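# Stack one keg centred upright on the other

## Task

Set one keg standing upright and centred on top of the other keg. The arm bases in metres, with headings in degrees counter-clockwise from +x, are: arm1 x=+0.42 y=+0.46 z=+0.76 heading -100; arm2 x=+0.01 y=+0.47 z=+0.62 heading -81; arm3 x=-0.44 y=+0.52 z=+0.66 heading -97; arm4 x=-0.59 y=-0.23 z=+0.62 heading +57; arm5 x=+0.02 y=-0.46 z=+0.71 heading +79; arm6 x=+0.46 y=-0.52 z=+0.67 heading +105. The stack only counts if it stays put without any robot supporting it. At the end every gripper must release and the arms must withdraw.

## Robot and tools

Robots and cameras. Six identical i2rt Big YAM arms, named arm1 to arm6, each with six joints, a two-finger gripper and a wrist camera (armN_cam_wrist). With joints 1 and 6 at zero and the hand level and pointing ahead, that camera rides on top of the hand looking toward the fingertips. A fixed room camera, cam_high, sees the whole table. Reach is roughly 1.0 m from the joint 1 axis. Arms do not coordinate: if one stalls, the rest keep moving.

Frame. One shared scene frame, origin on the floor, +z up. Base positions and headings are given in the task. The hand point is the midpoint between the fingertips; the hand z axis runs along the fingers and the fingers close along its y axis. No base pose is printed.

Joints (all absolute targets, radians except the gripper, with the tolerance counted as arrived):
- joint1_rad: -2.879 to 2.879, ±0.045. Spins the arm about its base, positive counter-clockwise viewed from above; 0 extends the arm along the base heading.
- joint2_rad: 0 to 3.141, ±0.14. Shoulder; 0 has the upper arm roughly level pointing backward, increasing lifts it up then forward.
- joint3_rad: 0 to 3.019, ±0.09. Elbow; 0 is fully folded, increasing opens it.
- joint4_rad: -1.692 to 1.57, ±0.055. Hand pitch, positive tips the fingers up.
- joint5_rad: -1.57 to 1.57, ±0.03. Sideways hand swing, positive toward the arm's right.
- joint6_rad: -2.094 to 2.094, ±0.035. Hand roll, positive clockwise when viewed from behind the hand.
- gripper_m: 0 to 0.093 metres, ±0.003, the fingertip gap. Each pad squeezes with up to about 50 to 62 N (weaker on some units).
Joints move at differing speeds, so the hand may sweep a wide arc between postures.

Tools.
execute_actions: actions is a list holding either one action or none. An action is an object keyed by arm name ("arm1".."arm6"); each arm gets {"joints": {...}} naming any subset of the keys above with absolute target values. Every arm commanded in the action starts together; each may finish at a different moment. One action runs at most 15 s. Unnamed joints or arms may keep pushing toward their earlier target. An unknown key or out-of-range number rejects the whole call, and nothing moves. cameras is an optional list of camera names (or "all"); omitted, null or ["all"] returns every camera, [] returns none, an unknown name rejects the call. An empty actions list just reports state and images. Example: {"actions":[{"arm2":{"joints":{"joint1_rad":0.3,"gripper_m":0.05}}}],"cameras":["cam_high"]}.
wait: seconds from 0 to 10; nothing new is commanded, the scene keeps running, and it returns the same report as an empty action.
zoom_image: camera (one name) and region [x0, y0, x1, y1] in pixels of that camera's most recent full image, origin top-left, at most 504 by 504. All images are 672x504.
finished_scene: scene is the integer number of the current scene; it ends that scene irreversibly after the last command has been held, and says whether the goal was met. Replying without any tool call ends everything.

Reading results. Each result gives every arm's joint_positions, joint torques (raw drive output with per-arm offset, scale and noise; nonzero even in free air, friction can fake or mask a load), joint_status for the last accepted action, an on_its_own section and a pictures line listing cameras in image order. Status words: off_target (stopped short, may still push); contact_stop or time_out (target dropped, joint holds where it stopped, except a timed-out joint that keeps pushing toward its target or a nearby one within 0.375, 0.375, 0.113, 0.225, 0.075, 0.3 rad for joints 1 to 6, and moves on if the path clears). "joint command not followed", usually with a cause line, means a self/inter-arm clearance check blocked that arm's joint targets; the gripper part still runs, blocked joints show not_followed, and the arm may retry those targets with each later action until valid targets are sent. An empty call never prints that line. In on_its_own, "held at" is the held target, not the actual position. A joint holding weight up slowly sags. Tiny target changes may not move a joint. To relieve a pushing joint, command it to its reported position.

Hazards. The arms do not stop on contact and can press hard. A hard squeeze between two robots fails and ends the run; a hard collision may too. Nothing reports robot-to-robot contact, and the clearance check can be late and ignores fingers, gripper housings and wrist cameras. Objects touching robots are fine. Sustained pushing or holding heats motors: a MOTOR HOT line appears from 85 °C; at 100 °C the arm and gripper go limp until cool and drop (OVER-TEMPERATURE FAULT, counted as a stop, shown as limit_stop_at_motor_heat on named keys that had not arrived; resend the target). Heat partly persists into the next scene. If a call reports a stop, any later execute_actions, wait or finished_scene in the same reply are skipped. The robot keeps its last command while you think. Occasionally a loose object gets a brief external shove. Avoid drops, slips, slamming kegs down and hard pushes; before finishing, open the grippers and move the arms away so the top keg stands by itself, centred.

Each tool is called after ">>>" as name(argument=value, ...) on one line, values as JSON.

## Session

>>> execute_actions(actions=[])

Scene clock: 0.00 s.
Joint torques (N m, as the arm reports them, + toward a larger angle): no reading
arm1.joint_positions: joint1_rad=+0.356 joint2_rad=+0.559 joint3_rad=+1.366 joint4_rad=-1.345 joint5_rad=+0.091 joint6_rad=-0.411 gripper_m=+0.094
arm1.joint_status: not commanded
arm1.hand: x=+0.4489 y=+0.2415 z=+1.2926 quat_wxyz=(-0.271, -0.425, -0.762, +0.406) (m; scene frame)
arm2.joint_positions: joint1_rad=-0.267 joint2_rad=+0.618 joint3_rad=+1.471 joint4_rad=-1.477 joint5_rad=-0.141 joint6_rad=+0.293 gripper_m=+0.094
arm2.joint_status: not commanded
arm2.hand: x=+0.0117 y=+0.2677 z=+1.1691 quat_wxyz=(-0.390, -0.723, -0.516, +0.244) (m; scene frame)
arm3.joint_positions: joint1_rad=+0.165 joint2_rad=+0.618 joint3_rad=+1.464 joint4_rad=-1.231 joint5_rad=+0.201 joint6_rad=+0.487 gripper_m=+0.094
arm3.joint_status: not commanded
arm3.hand: x=-0.4660 y=+0.2910 z=+1.2616 quat_wxyz=(-0.441, -0.728, -0.390, +0.351) (m; scene frame)
arm4.joint_positions: joint1_rad=-0.416 joint2_rad=+0.547 joint3_rad=+1.331 joint4_rad=-1.403 joint5_rad=-0.039 joint6_rad=-0.504 gripper_m=+0.095
arm4.joint_status: not commanded
arm4.hand: x=-0.4206 y=-0.1098 z=+1.1327 quat_wxyz=(-0.455, +0.465, -0.759, -0.030) (m; scene frame)
arm5.joint_positions: joint1_rad=+0.286 joint2_rad=+0.617 joint3_rad=+1.450 joint4_rad=-1.174 joint5_rad=+0.244 joint6_rad=+0.094 gripper_m=+0.094
arm5.joint_status: not commanded
arm5.hand: x=+0.0303 y=-0.2196 z=+1.3139 quat_wxyz=(-0.444, +0.529, -0.619, -0.376) (m; scene frame)
arm6.joint_positions: joint1_rad=-0.117 joint2_rad=+0.543 joint3_rad=+1.341 joint4_rad=-1.526 joint5_rad=-0.193 joint6_rad=+0.499 gripper_m=+0.094
arm6.joint_status: not commanded
arm6.hand: x=+0.4006 y=-0.3479 z=+1.1692 quat_wxyz=(-0.103, +0.554, -0.720, -0.405) (m; scene frame)
pictures: arm1_cam_wrist, arm2_cam_wrist, arm3_cam_wrist, arm4_cam_wrist, arm5_cam_wrist, arm6_cam_wrist, cam_high
Images, in order (width x height): arm1_cam_wrist 672x504, arm2_cam_wrist 672x504, arm3_cam_wrist 672x504, arm4_cam_wrist 672x504, arm5_cam_wrist 672x504, arm6_cam_wrist 672x504, cam_high 672x504.

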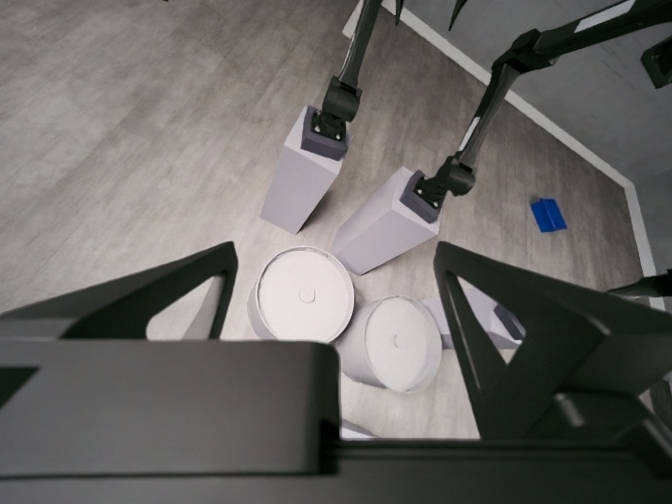

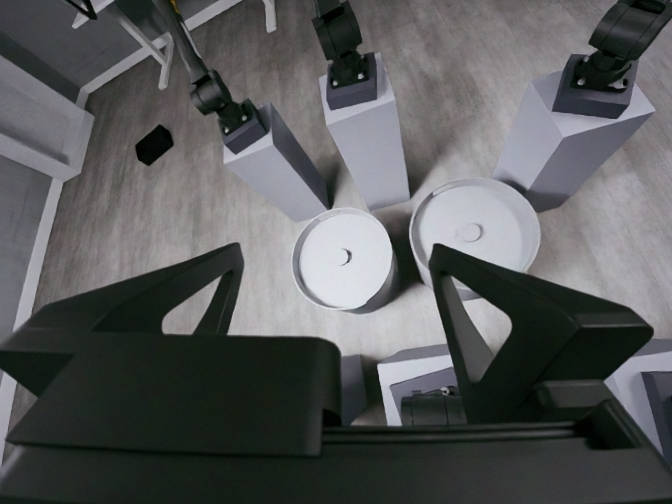

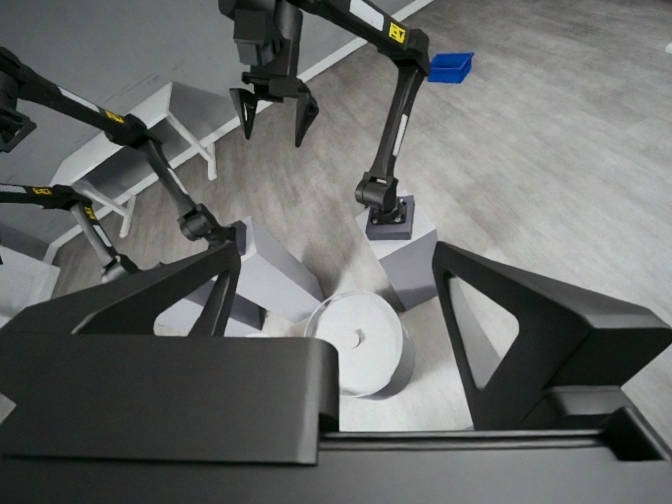

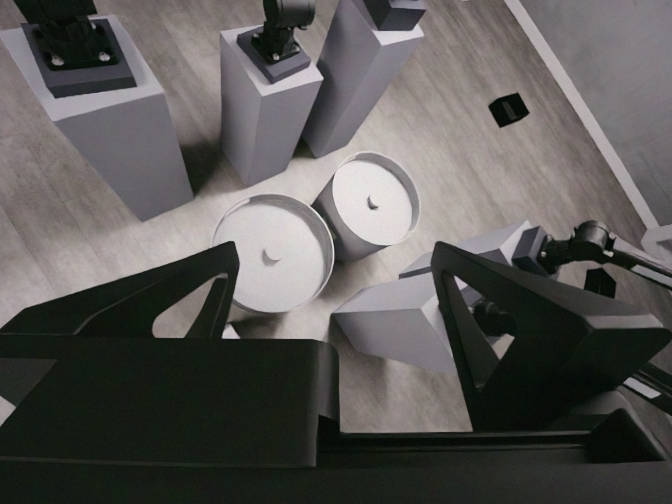

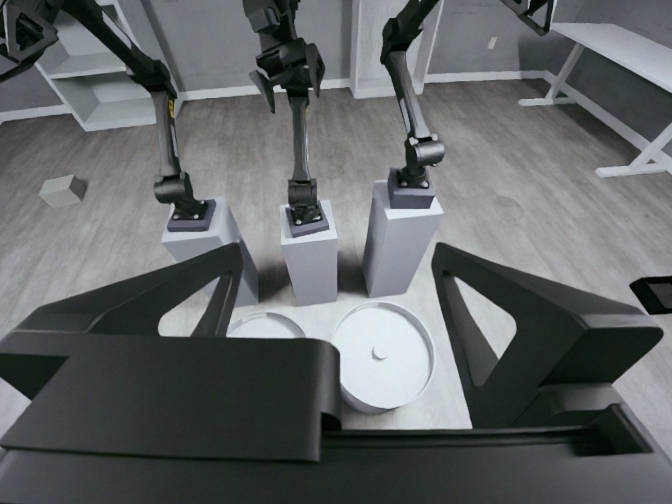

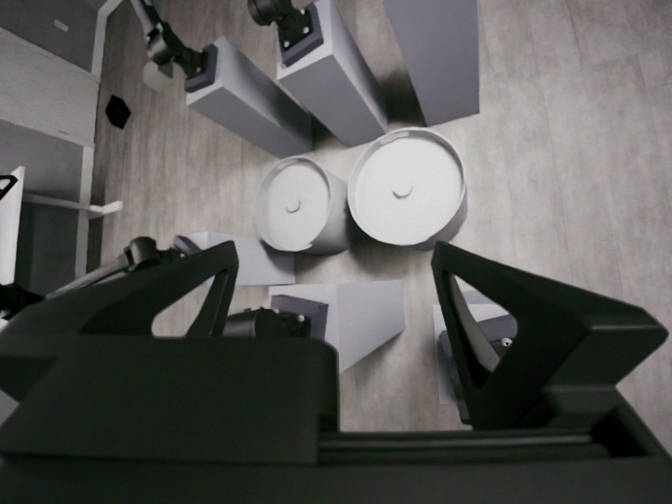

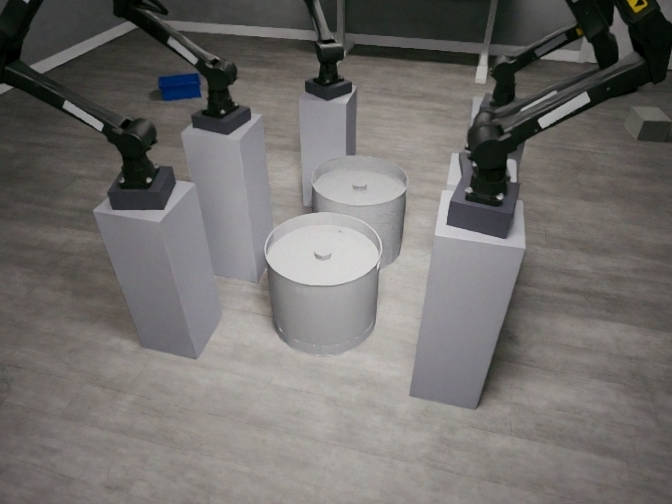

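>>> execute_actions(actions=[{"arm1":{"joints":{"joint1_rad":0.07,"joint2_rad":1.1,"joint3_rad":0.65,"joint4_rad":-1.15,"joint5_rad":0,"joint6_rad":-0.87}},"arm2":{"joints":{"joint1_rad":-0.62,"joint2_rad":1.1,"joint3_rad":0.65,"joint4_rad":-1.15,"joint5_rad":0,"joint6_rad":-1.47}},"arm3":{"joints":{"joint1_rad":0.29,"joint2_rad":1.1,"joint3_rad":0.65,"joint4_rad":-1.15,"joint5_rad":0,"joint6_rad":0.87}},"arm4":{"joints":{"joint1_rad":-0.375,"joint2_rad":1.0,"joint3_rad":0.55,"joint4_rad":-1.1,"joint5_rad":0,"joint6_rad":1.68}},"arm5":{"joints":{"joint1_rad":0.58,"joint2_rad":1.1,"joint3_rad":0.65,"joint4_rad":-1.15,"joint5_rad":0,"joint6_rad":1.3}},"arm6":{"joints":{"joint1_rad":0.1,"joint2_rad":1.1,"joint3_rad":0.65,"joint4_rad":-1.15,"joint5_rad":0,"joint6_rad":-1.71}}}], cameras=[])

>>> execute_actions(actions=[{"arm3":{"joints":{"joint2_rad":1.7,"joint3_rad":0.75,"joint4_rad":-0.65}},"arm4":{"joints":{"joint2_rad":1.5,"joint3_rad":0.43,"joint4_rad":-0.55}},"arm1":{"joints":{"joint2_rad":1.8,"joint4_rad":-0.45}},"arm6":{"joints":{"joint2_rad":1.7,"joint4_rad":-0.55}},"arm2":{"joints":{"joint2_rad":1.6,"joint4_rad":-0.65}},"arm5":{"joints":{"joint2_rad":1.75,"joint4_rad":-0.5}}}], cameras=[])

>>> execute_actions(actions=[{"arm3":{"joints":{"joint2_rad":2.235,"joint3_rad":0.865,"joint4_rad":-0.18}},"arm4":{"joints":{"joint2_rad":2.06,"joint3_rad":0.43,"joint4_rad":0.06}},"arm1":{"joints":{"joint2_rad":2.5,"joint3_rad":0.9,"joint4_rad":0.04}},"arm6":{"joints":{"joint2_rad":2.24,"joint3_rad":0.79,"joint4_rad":-0.1}},"arm2":{"joints":{"joint2_rad":2.08,"joint3_rad":0.70,"joint4_rad":-0.18}},"arm5":{"joints":{"joint2_rad":2.36,"joint3_rad":0.785,"joint4_rad":0.015}}}])

Scene clock: 25.73 s.
Joint torques (N m, as the arm reports them, + toward a larger angle): arm1=[-2.19 -5.26  8.96  0.07 -0.12 -0.11] | arm2=[ 1.77 -5.86  7.98  1.04 -0.05 -0.25] | arm3=[ 1.42 -7.52  9.1   0.46 -0.04  0.  ] | arm4=[ 1.45 -2.83  7.92  0.26  0.21  0.21] | arm5=[ 1.36 -4.37  7.2   0.25  0.06  0.11] | arm6=[-0.5  -5.67  8.39  0.94  0.05  0.02]
arm1.joint_positions: joint1_rad=+0.077 joint2_rad=+1.103 joint3_rad=+0.653 joint4_rad=-1.149 joint5_rad=+0.001 joint6_rad=-0.855 gripper_m=+0.094
arm1.joint_status: all done
arm1.hand: x=+0.3980 y=+0.2113 z=+0.8406 quat_wxyz=(+0.012, -0.391, -0.920, -0.018) (m; scene frame)
arm2.joint_positions: joint1_rad=-0.620 joint2_rad=+1.109 joint3_rad=+0.645 joint4_rad=-1.162 joint5_rad=+0.000 joint6_rad=-1.454 gripper_m=+0.094
arm2.joint_status: all done
arm2.hand: x=-0.0987 y=+0.2540 z=+0.7024 quat_wxyz=(-0.005, -0.286, -0.958, -0.026) (m; scene frame)
arm3.joint_positions: joint1_rad=+0.279 joint2_rad=+1.119 joint3_rad=+0.642 joint4_rad=-1.149 joint5_rad=+0.002 joint6_rad=+0.861 gripper_m=+0.094
arm3.joint_status: all done
arm3.hand: x=-0.4043 y=+0.2797 z=+0.7417 quat_wxyz=(+0.025, -0.908, -0.417, -0.005) (m; scene frame)
arm4.joint_positions: joint1_rad=-0.385 joint2_rad=+1.012 joint3_rad=+0.545 joint4_rad=-1.104 joint5_rad=-0.002 joint6_rad=+1.664 gripper_m=+0.095
arm4.joint_status: all done
arm4.hand: x=-0.4088 y=-0.1049 z=+0.6899 quat_wxyz=(+0.000, -0.506, -0.862, +0.003) (m; scene frame)
arm5.joint_positions: joint1_rad=+0.579 joint2_rad=+1.104 joint3_rad=+0.648 joint4_rad=-1.149 joint5_rad=+0.000 joint6_rad=+1.291 gripper_m=+0.094
arm5.joint_status: all done
arm5.hand: x=-0.0752 y=-0.2321 z=+0.7906 quat_wxyz=(-0.007, +0.331, -0.944, +0.020) (m; scene frame)
arm6.joint_positions: joint1_rad=+0.094 joint2_rad=+1.112 joint3_rad=+0.644 joint4_rad=-1.166 joint5_rad=-0.003 joint6_rad=-1.693 gripper_m=+0.094
arm6.joint_status: all done
arm6.hand: x=+0.3746 y=-0.2958 z=+0.7555 quat_wxyz=(+0.031, +0.970, +0.240, +0.003) (m; scene frame)
pictures: none
No camera images: the call's "cameras" was empty. Leave "cameras" out to get every camera's image.

Scene clock: 27.10 s.
Joint torques (N m, as the arm reports them, + toward a larger angle): arm1=[ -2.24 -10.28   3.7    0.54  -0.12  -0.11] | arm2=[  1.05 -10.67   5.26   0.94  -0.1   -0.27] | arm3=[  1.68 -10.03   7.29   0.97  -0.02   0.04] | arm4=[ 1.4  -4.52  4.34  0.37  0.2   0.21] | arm5=[ 1.31 -8.72  3.71  0.65  0.08  0.09] | arm6=[-0.52 -9.07  4.91  1.03  0.06  0.05]
arm1.joint_positions: joint1_rad=+0.077 joint2_rad=+1.795 joint3_rad=+0.653 joint4_rad=-0.459 joint5_rad=+0.001 joint6_rad=-0.856 gripper_m=+0.094
arm1.joint_status: all done
arm1.hand: x=+0.3897 y=+0.1395 z=+0.6439 quat_wxyz=(+0.012, -0.391, -0.920, -0.019) (m; scene frame)
arm2.joint_positions: joint1_rad=-0.620 joint2_rad=+1.601 joint3_rad=+0.645 joint4_rad=-0.666 joint5_rad=+0.000 joint6_rad=-1.455 gripper_m=+0.094
arm2.joint_status: all done
arm2.hand: x=-0.1288 y=+0.1939 z=+0.5684 quat_wxyz=(-0.004, -0.286, -0.958, -0.024) (m; scene frame)
arm3.joint_positions: joint1_rad=+0.279 joint2_rad=+1.691 joint3_rad=+0.731 joint4_rad=-0.660 joint5_rad=+0.002 joint6_rad=+0.861 gripper_m=+0.094
arm3.joint_status: all done
arm3.hand: x=-0.3896 y=+0.1819 z=+0.6018 quat_wxyz=(+0.022, -0.909, -0.417, -0.005) (m; scene frame)
arm4.joint_positions: joint1_rad=-0.385 joint2_rad=+1.498 joint3_rad=+0.423 joint4_rad=-0.559 joint5_rad=-0.002 joint6_rad=+1.665 gripper_m=+0.095
arm4.joint_status: all done
arm4.hand: x=-0.4018 y=-0.1012 z=+0.5518 quat_wxyz=(+0.013, -0.507, -0.862, +0.032) (m; scene frame)
arm5.joint_positions: joint1_rad=+0.579 joint2_rad=+1.749 joint3_rad=+0.648 joint4_rad=-0.510 joint5_rad=+0.000 joint6_rad=+1.292 gripper_m=+0.094
arm5.joint_status: all done
arm5.hand: x=-0.1007 y=-0.1658 z=+0.6095 quat_wxyz=(-0.007, +0.330, -0.944, +0.023) (m; scene frame)
arm6.joint_positions: joint1_rad=+0.094 joint2_rad=+1.692 joint3_rad=+0.644 joint4_rad=-0.566 joint5_rad=-0.003 joint6_rad=-1.694 gripper_m=+0.094
arm6.joint_status: all done
arm6.hand: x=+0.3482 y=-0.2254 z=+0.5950 quat_wxyz=(+0.020, +0.970, +0.241, +0.001) (m; scene frame)
pictures: none
No camera images: the call's "cameras" was empty. Leave "cameras" out to get every camera's image.

Scene clock: 28.67 s.
Joint torques (N m, as the arm reports them, + toward a larger angle): arm1=[ -2.24 -14.34  -0.44   0.53  -0.12  -0.1 ] | arm2=[  0.68 -14.25   2.68   1.07  -0.12  -0.3 ] | arm3=[  1.65 -15.17   3.05   0.92  -0.05  -0.01] | arm4=[ 1.27 -6.72 -0.39  0.42  0.2   0.18] | arm5=[  0.91 -12.     0.21   0.72   0.07   0.09] | arm6=[ -0.5  -12.35   1.28   1.1    0.05   0.06]
arm1.joint_positions: joint1_rad=+0.077 joint2_rad=+2.502 joint3_rad=+0.897 joint4_rad=+0.032 joint5_rad=+0.001 joint6_rad=-0.857 gripper_m=+0.094
arm1.joint_status: all done
arm1.hand: x=+0.3852 y=+0.1139 z=+0.4264 quat_wxyz=(+0.008, -0.391, -0.920, -0.006) (m; scene frame)
arm2.joint_positions: joint1_rad=-0.620 joint2_rad=+2.086 joint3_rad=+0.689 joint4_rad=-0.196 joint5_rad=+0.000 joint6_rad=-1.455 gripper_m=+0.094
arm2.joint_status: all done
arm2.hand: x=-0.1374 y=+0.1767 z=+0.4237 quat_wxyz=(-0.002, -0.286, -0.958, -0.010) (m; scene frame)
arm3.joint_positions: joint1_rad=+0.279 joint2_rad=+2.235 joint3_rad=+0.858 joint4_rad=-0.191 joint5_rad=+0.002 joint6_rad=+0.862 gripper_m=+0.094
arm3.joint_status: all done
arm3.hand: x=-0.3835 y=+0.1405 z=+0.4281 quat_wxyz=(-0.003, -0.909, -0.417, +0.003) (m; scene frame)
arm4.joint_positions: joint1_rad=-0.385 joint2_rad=+2.059 joint3_rad=+0.427 joint4_rad=+0.050 joint5_rad=-0.002 joint6_rad=+1.667 gripper_m=+0.095
arm4.joint_status: all done
arm4.hand: x=-0.3981 y=-0.0996 z=+0.4259 quat_wxyz=(+0.002, -0.507, -0.862, +0.009) (m; scene frame)
arm5.joint_positions: joint1_rad=+0.579 joint2_rad=+2.374 joint3_rad=+0.782 joint4_rad=+0.006 joint5_rad=+0.000 joint6_rad=+1.292 gripper_m=+0.094
arm5.joint_status: all done
arm5.hand: x=-0.1025 y=-0.1563 z=+0.4216 quat_wxyz=(-0.006, +0.330, -0.944, +0.011) (m; scene frame)
arm6.joint_positions: joint1_rad=+0.094 joint2_rad=+2.242 joint3_rad=+0.785 joint4_rad=-0.117 joint5_rad=-0.003 joint6_rad=-1.695 gripper_m=+0.094
arm6.joint_status: all done
arm6.hand: x=+0.3346 y=-0.1892 z=+0.4329 quat_wxyz=(+0.000, +0.971, +0.241, -0.001) (m; scene frame)
pictures: arm1_cam_wrist, arm2_cam_wrist, arm3_cam_wrist, arm4_cam_wrist, arm5_cam_wrist, arm6_cam_wrist, cam_high
Images, in order (width x height): arm1_cam_wrist 672x504, arm2_cam_wrist 672x504, arm3_cam_wrist 672x504, arm4_cam_wrist 672x504, arm5_cam_wrist 672x504, arm6_cam_wrist 672x504, cam_high 672x504.

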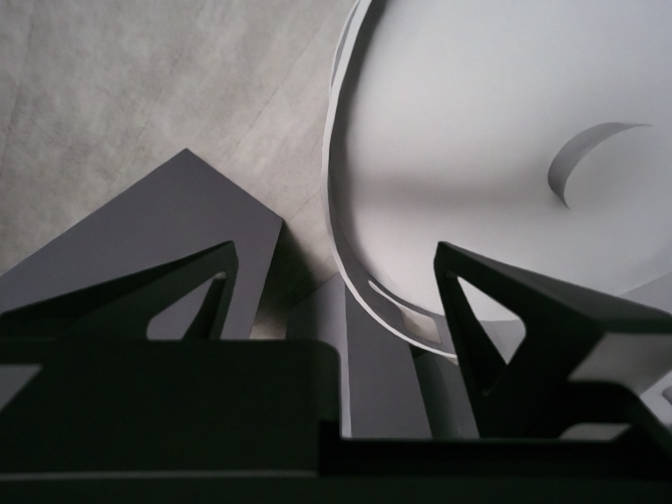

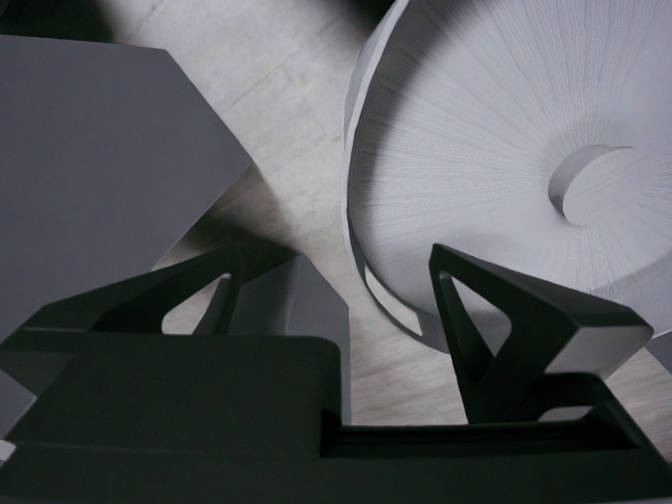

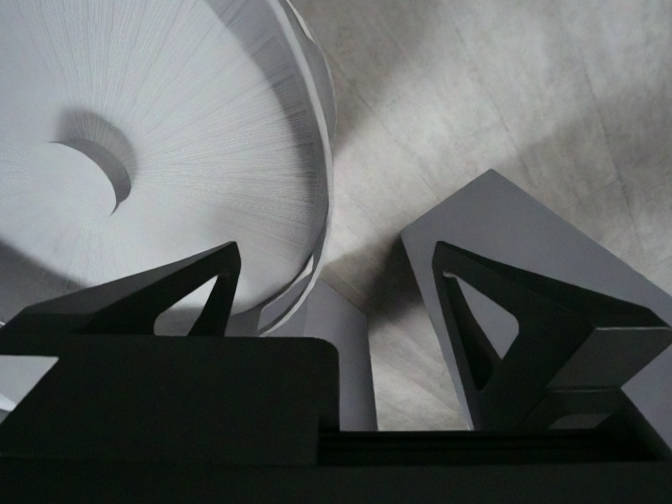

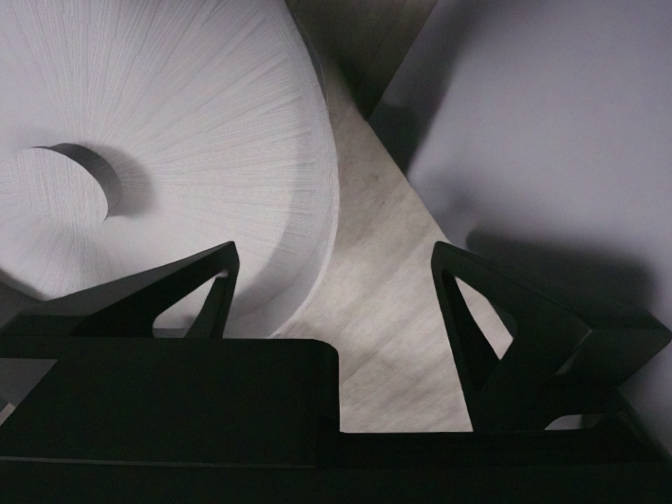

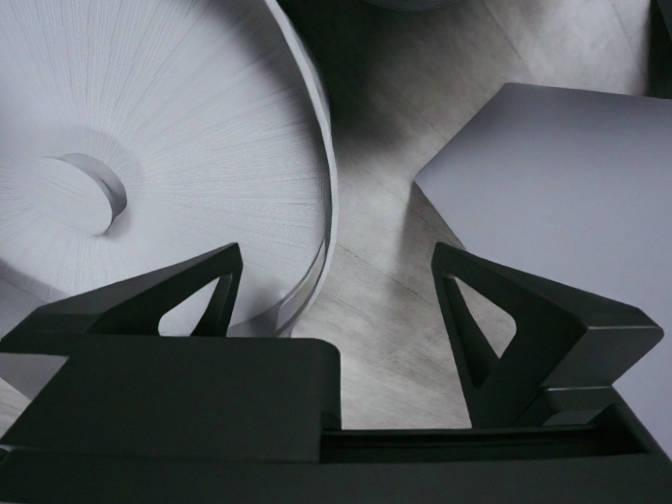

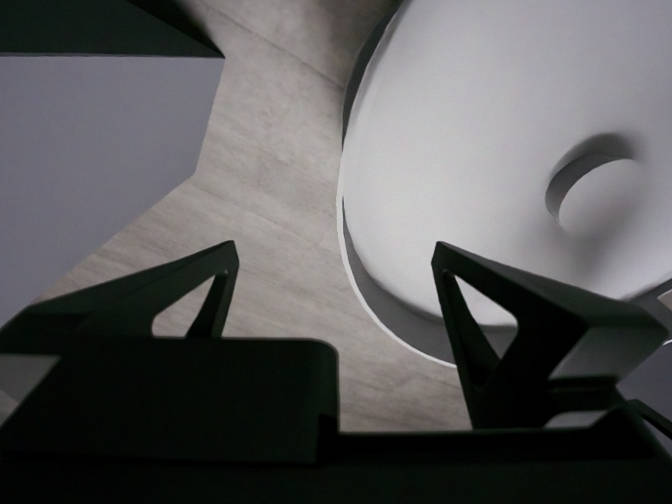

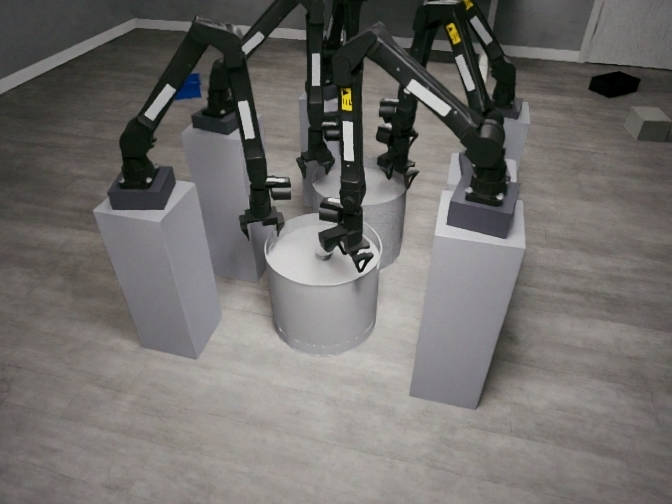

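>>> execute_actions(actions=[{"arm3":{"joints":{"joint2_rad":2.4,"joint3_rad":0.925,"joint4_rad":-0.09}},"arm4":{"joints":{"joint2_rad":2.29,"joint3_rad":0.49,"joint4_rad":0.23}},"arm1":{"joints":{"joint2_rad":2.66,"joint3_rad":0.975,"joint4_rad":0.11}},"arm6":{"joints":{"joint2_rad":2.44,"joint3_rad":0.865,"joint4_rad":0.01}},"arm5":{"joints":{"joint2_rad":2.52,"joint3_rad":0.86,"joint4_rad":0.095}},"arm2":{"joints":{"joint2_rad":2.26,"joint3_rad":0.755,"joint4_rad":-0.06}}}], cameras=[])

>>> execute_actions(actions=[{"arm3":{"joints":{"joint2_rad":2.48,"joint3_rad":0.965,"joint4_rad":-0.05}},"arm4":{"joints":{"joint2_rad":2.4,"joint3_rad":0.535,"joint4_rad":0.29}},"arm1":{"joints":{"joint2_rad":2.74,"joint3_rad":1.03,"joint4_rad":0.135}},"arm6":{"joints":{"joint2_rad":2.525,"joint3_rad":0.91,"joint4_rad":0.05}},"arm5":{"joints":{"joint2_rad":2.605,"joint3_rad":0.905,"joint4_rad":0.13}},"arm2":{"joints":{"joint2_rad":2.35,"joint3_rad":0.785,"joint4_rad":0.0}}}], cameras=[])

>>> execute_actions(actions=[{"arm3":{"joints":{"joint2_rad":2.57,"joint3_rad":1.01,"joint4_rad":0.0}},"arm4":{"joints":{"joint2_rad":2.505,"joint3_rad":0.583,"joint4_rad":0.35}},"arm1":{"joints":{"joint2_rad":2.825,"joint3_rad":1.09,"joint4_rad":0.16}},"arm6":{"joints":{"joint2_rad":2.61,"joint3_rad":0.958,"joint4_rad":0.085}},"arm5":{"joints":{"joint2_rad":2.695,"joint3_rad":0.965,"joint4_rad":0.16}},"arm2":{"joints":{"joint2_rad":2.44,"joint3_rad":0.822,"joint4_rad":0.055}}}])

Scene clock: 58.30 s.
Joint torques (N m, as the arm reports them, + toward a larger angle): arm1=[ -2.29 -14.68  -1.48   0.26  -0.12  -0.1 ] | arm2=[  1.09 -15.71   1.08   1.08  -0.1   -0.26] | arm3=[  2.34 -14.49   1.88   0.72  -0.04   0.  ] | arm4=[ 1.32 -8.66 -2.82  0.46  0.21  0.2 ] | arm5=[  1.09 -12.25  -0.46   0.44   0.07   0.09] | arm6=[ -0.53 -13.3    0.08   0.79   0.05   0.06]
arm1.joint_positions: joint1_rad=+0.077 joint2_rad=+2.661 joint3_rad=+0.972 joint4_rad=+0.108 joint5_rad=+0.001 joint6_rad=-0.857 gripper_m=+0.094
arm1.joint_status: all done
arm1.hand: x=+0.3857 y=+0.1256 z=+0.3724 quat_wxyz=(+0.009, -0.391, -0.920, -0.010) (m; scene frame)
arm2.joint_positions: joint1_rad=-0.620 joint2_rad=+2.268 joint3_rad=+0.752 joint4_rad=-0.075 joint5_rad=+0.000 joint6_rad=-1.455 gripper_m=+0.094
arm2.joint_status: all done
arm2.hand: x=-0.1398 y=+0.1720 z=+0.3691 quat_wxyz=(-0.002, -0.286, -0.958, -0.009) (m; scene frame)
arm3.joint_positions: joint1_rad=+0.279 joint2_rad=+2.396 joint3_rad=+0.920 joint4_rad=-0.095 joint5_rad=+0.002 joint6_rad=+0.862 gripper_m=+0.094
arm3.joint_status: all done
arm3.hand: x=-0.3837 y=+0.1413 z=+0.3733 quat_wxyz=(-0.001, -0.909, -0.417, +0.002) (m; scene frame)
arm4.joint_positions: joint1_rad=-0.385 joint2_rad=+2.298 joint3_rad=+0.498 joint4_rad=+0.220 joint5_rad=-0.002 joint6_rad=+1.667 gripper_m=+0.095
arm4.joint_status: all done
arm4.hand: x=-0.3966 y=-0.0990 z=+0.3702 quat_wxyz=(+0.001, -0.507, -0.862, +0.008) (m; scene frame)
arm5.joint_positions: joint1_rad=+0.579 joint2_rad=+2.524 joint3_rad=+0.858 joint4_rad=+0.093 joint5_rad=+0.000 joint6_rad=+1.292 gripper_m=+0.094
arm5.joint_status: all done
arm5.hand: x=-0.1032 y=-0.1533 z=+0.3730 quat_wxyz=(-0.006, +0.330, -0.944, +0.004) (m; scene frame)
arm6.joint_positions: joint1_rad=+0.094 joint2_rad=+2.441 joint3_rad=+0.861 joint4_rad=-0.002 joint5_rad=-0.003 joint6_rad=-1.695 gripper_m=+0.094
arm6.joint_status: all done
arm6.hand: x=+0.3360 y=-0.1927 z=+0.3684 quat_wxyz=(+0.004, +0.971, +0.241, -0.001) (m; scene frame)
pictures: none
No camera images: the call's "cameras" was empty. Leave "cameras" out to get every camera's image.

Scene clock: 59.20 s.
Joint torques (N m, as the arm reports them, + toward a larger angle): arm1=[ -2.24 -13.68  -1.91   0.41  -0.12  -0.1 ] | arm2=[  1.47 -15.32   0.41   1.04  -0.12  -0.28] | arm3=[  1.86 -14.16   1.6    0.8   -0.02  -0.03] | arm4=[ 1.44 -7.94 -3.14  0.44  0.2   0.18] | arm5=[  1.03 -11.61  -0.99   0.53   0.08   0.09] | arm6=[ -0.54 -11.71  -0.59   0.8    0.05   0.06]
arm1.joint_positions: joint1_rad=+0.077 joint2_rad=+2.729 joint3_rad=+1.034 joint4_rad=+0.131 joint5_rad=+0.001 joint6_rad=-0.857 gripper_m=+0.094
arm1.joint_status: all done
arm1.hand: x=+0.3847 y=+0.1173 z=+0.3474 quat_wxyz=(+0.006, -0.391, -0.920, -0.002) (m; scene frame)
arm2.joint_positions: joint1_rad=-0.620 joint2_rad=+2.350 joint3_rad=+0.785 joint4_rad=-0.014 joint5_rad=+0.000 joint6_rad=-1.455 gripper_m=+0.094
arm2.joint_status: all done
arm2.hand: x=-0.1413 y=+0.1689 z=+0.3434 quat_wxyz=(-0.001, -0.286, -0.958, -0.003) (m; scene frame)
arm3.joint_positions: joint1_rad=+0.279 joint2_rad=+2.466 joint3_rad=+0.964 joint4_rad=-0.057 joint5_rad=+0.002 joint6_rad=+0.862 gripper_m=+0.094
arm3.joint_status: all done
arm3.hand: x=-0.3826 y=+0.1340 z=+0.3496 quat_wxyz=(-0.007, -0.909, -0.417, +0.004) (m; scene frame)
arm4.joint_positions: joint1_rad=-0.385 joint2_rad=+2.402 joint3_rad=+0.540 joint4_rad=+0.284 joint5_rad=-0.002 joint6_rad=+1.667 gripper_m=+0.095
arm4.joint_status: all done
arm4.hand: x=-0.3961 y=-0.0989 z=+0.3436 quat_wxyz=(+0.001, -0.507, -0.862, +0.007) (m; scene frame)
arm5.joint_positions: joint1_rad=+0.579 joint2_rad=+2.600 joint3_rad=+0.907 joint4_rad=+0.125 joint5_rad=+0.000 joint6_rad=+1.292 gripper_m=+0.094
arm5.joint_status: all done
arm5.hand: x=-0.1040 y=-0.1507 z=+0.3472 quat_wxyz=(-0.006, +0.330, -0.944, +0.001) (m; scene frame)
arm6.joint_positions: joint1_rad=+0.094 joint2_rad=+2.513 joint3_rad=+0.911 joint4_rad=+0.038 joint5_rad=-0.003 joint6_rad=-1.695 gripper_m=+0.094
arm6.joint_status: all done
arm6.hand: x=+0.3330 y=-0.1848 z=+0.3439 quat_wxyz=(-0.004, +0.971, +0.241, -0.002) (m; scene frame)
pictures: none
No camera images: the call's "cameras" was empty. Leave "cameras" out to get every camera's image.

Scene clock: 60.10 s.
Joint torques (N m, as the arm reports them, + toward a larger angle): arm1=[ -2.27 -13.89  -2.01   0.42  -0.12  -0.1 ] | arm2=[  0.89 -15.87   0.04   0.91  -0.06  -0.32] | arm3=[  1.68 -15.26   1.07   0.86  -0.01  -0.02] | arm4=[ 1.24 -8.64 -3.45  0.36  0.2   0.19] | arm5=[  1.2  -11.92  -1.38   0.5    0.05   0.09] | arm6=[ -0.54 -12.27  -0.81   0.85   0.05   0.06]
arm1.joint_positions: joint1_rad=+0.077 joint2_rad=+2.818 joint3_rad=+1.092 joint4_rad=+0.155 joint5_rad=+0.001 joint6_rad=-0.857 gripper_m=+0.094
arm1.joint_status: all done
arm1.hand: x=+0.3851 y=+0.1246 z=+0.3154 quat_wxyz=(+0.007, -0.391, -0.920, -0.005) (m; scene frame)
arm2.joint_positions: joint1_rad=-0.620 joint2_rad=+2.441 joint3_rad=+0.822 joint4_rad=+0.041 joint5_rad=+0.000 joint6_rad=-1.455 gripper_m=+0.094
arm2.joint_status: all done
arm2.hand: x=-0.1407 y=+0.1703 z=+0.3143 quat_wxyz=(-0.001, -0.286, -0.958, -0.003) (m; scene frame)
arm3.joint_positions: joint1_rad=+0.279 joint2_rad=+2.559 joint3_rad=+1.008 joint4_rad=-0.007 joint5_rad=+0.002 joint6_rad=+0.862 gripper_m=+0.094
arm3.joint_status: all done
arm3.hand: x=-0.3830 y=+0.1366 z=+0.3165 quat_wxyz=(-0.008, -0.909, -0.417, +0.004) (m; scene frame)
arm4.joint_positions: joint1_rad=-0.385 joint2_rad=+2.507 joint3_rad=+0.589 joint4_rad=+0.344 joint5_rad=-0.002 joint6_rad=+1.667 gripper_m=+0.095
arm4.joint_status: all done
arm4.hand: x=-0.3960 y=-0.0990 z=+0.3151 quat_wxyz=(+0.000, -0.507, -0.862, +0.005) (m; scene frame)
arm5.joint_positions: joint1_rad=+0.579 joint2_rad=+2.692 joint3_rad=+0.967 joint4_rad=+0.155 joint5_rad=+0.000 joint6_rad=+1.292 gripper_m=+0.094
arm5.joint_status: all done
arm5.hand: x=-0.1031 y=-0.1520 z=+0.3153 quat_wxyz=(-0.006, +0.330, -0.944, +0.002) (m; scene frame)
arm6.joint_positions: joint1_rad=+0.094 joint2_rad=+2.597 joint3_rad=+0.959 joint4_rad=+0.074 joint5_rad=-0.003 joint6_rad=-1.695 gripper_m=+0.094
arm6.joint_status: all done
arm6.hand: x=+0.3332 y=-0.1852 z=+0.3151 quat_wxyz=(-0.005, +0.970, +0.241, -0.002) (m; scene frame)
pictures: arm1_cam_wrist, arm2_cam_wrist, arm3_cam_wrist, arm4_cam_wrist, arm5_cam_wrist, arm6_cam_wrist, cam_high
Images, in order (width x height): arm1_cam_wrist 672x504, arm2_cam_wrist 672x504, arm3_cam_wrist 672x504, arm4_cam_wrist 672x504, arm5_cam_wrist 672x504, arm6_cam_wrist 672x504, cam_high 672x504.

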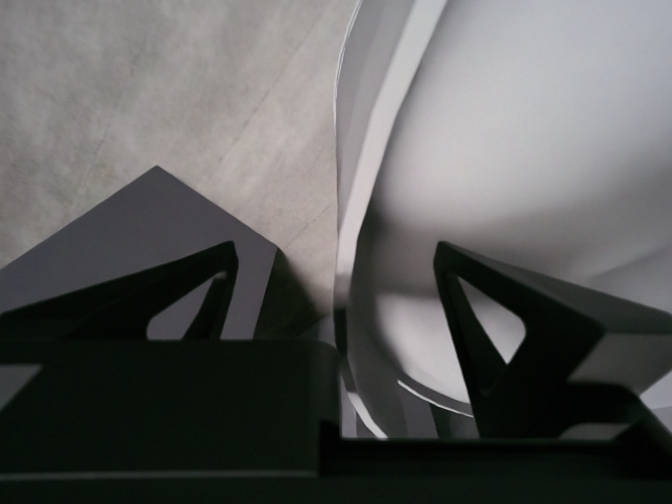

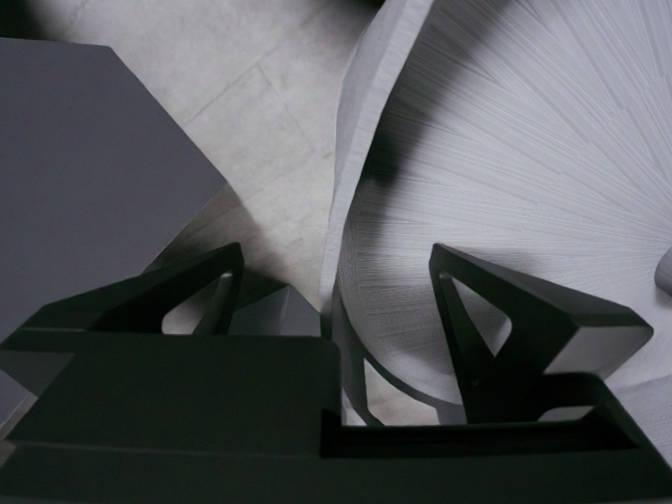

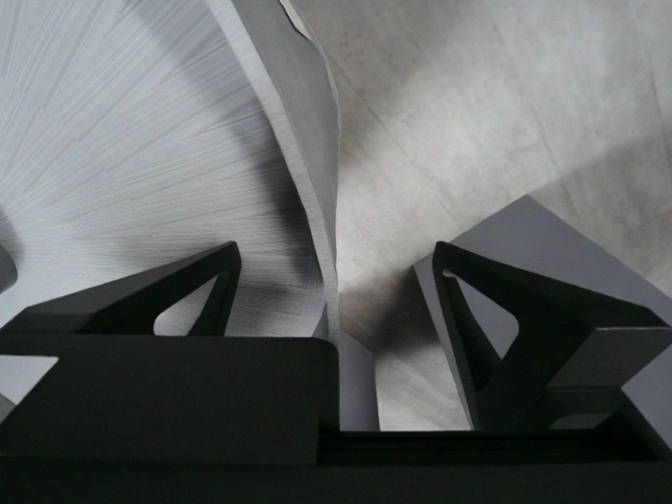

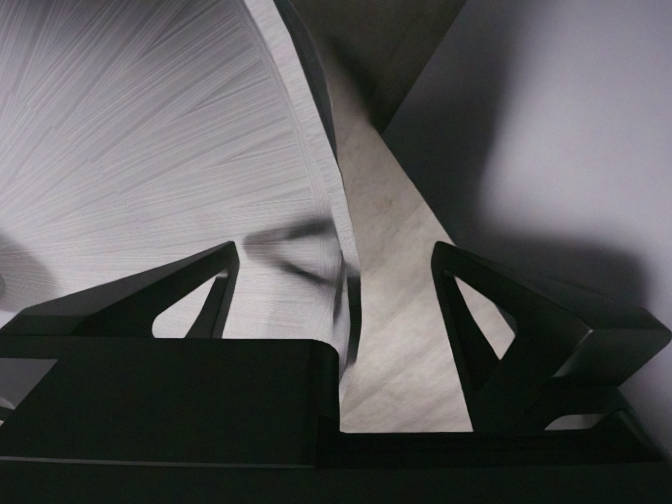

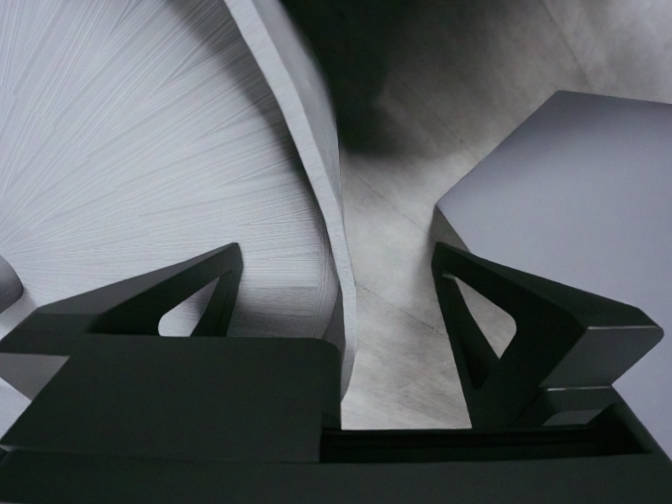

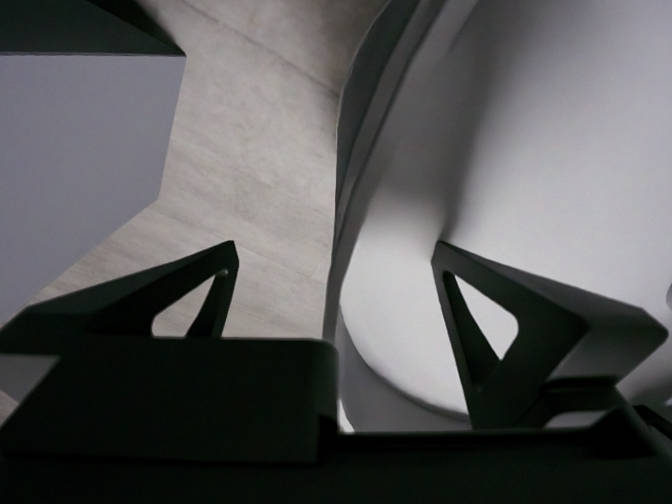

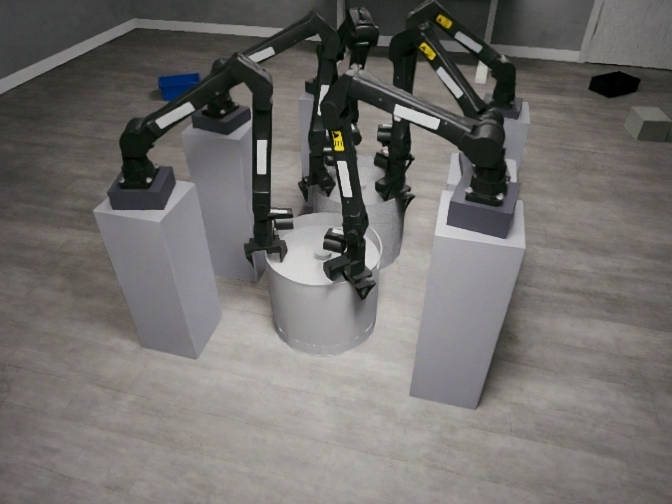

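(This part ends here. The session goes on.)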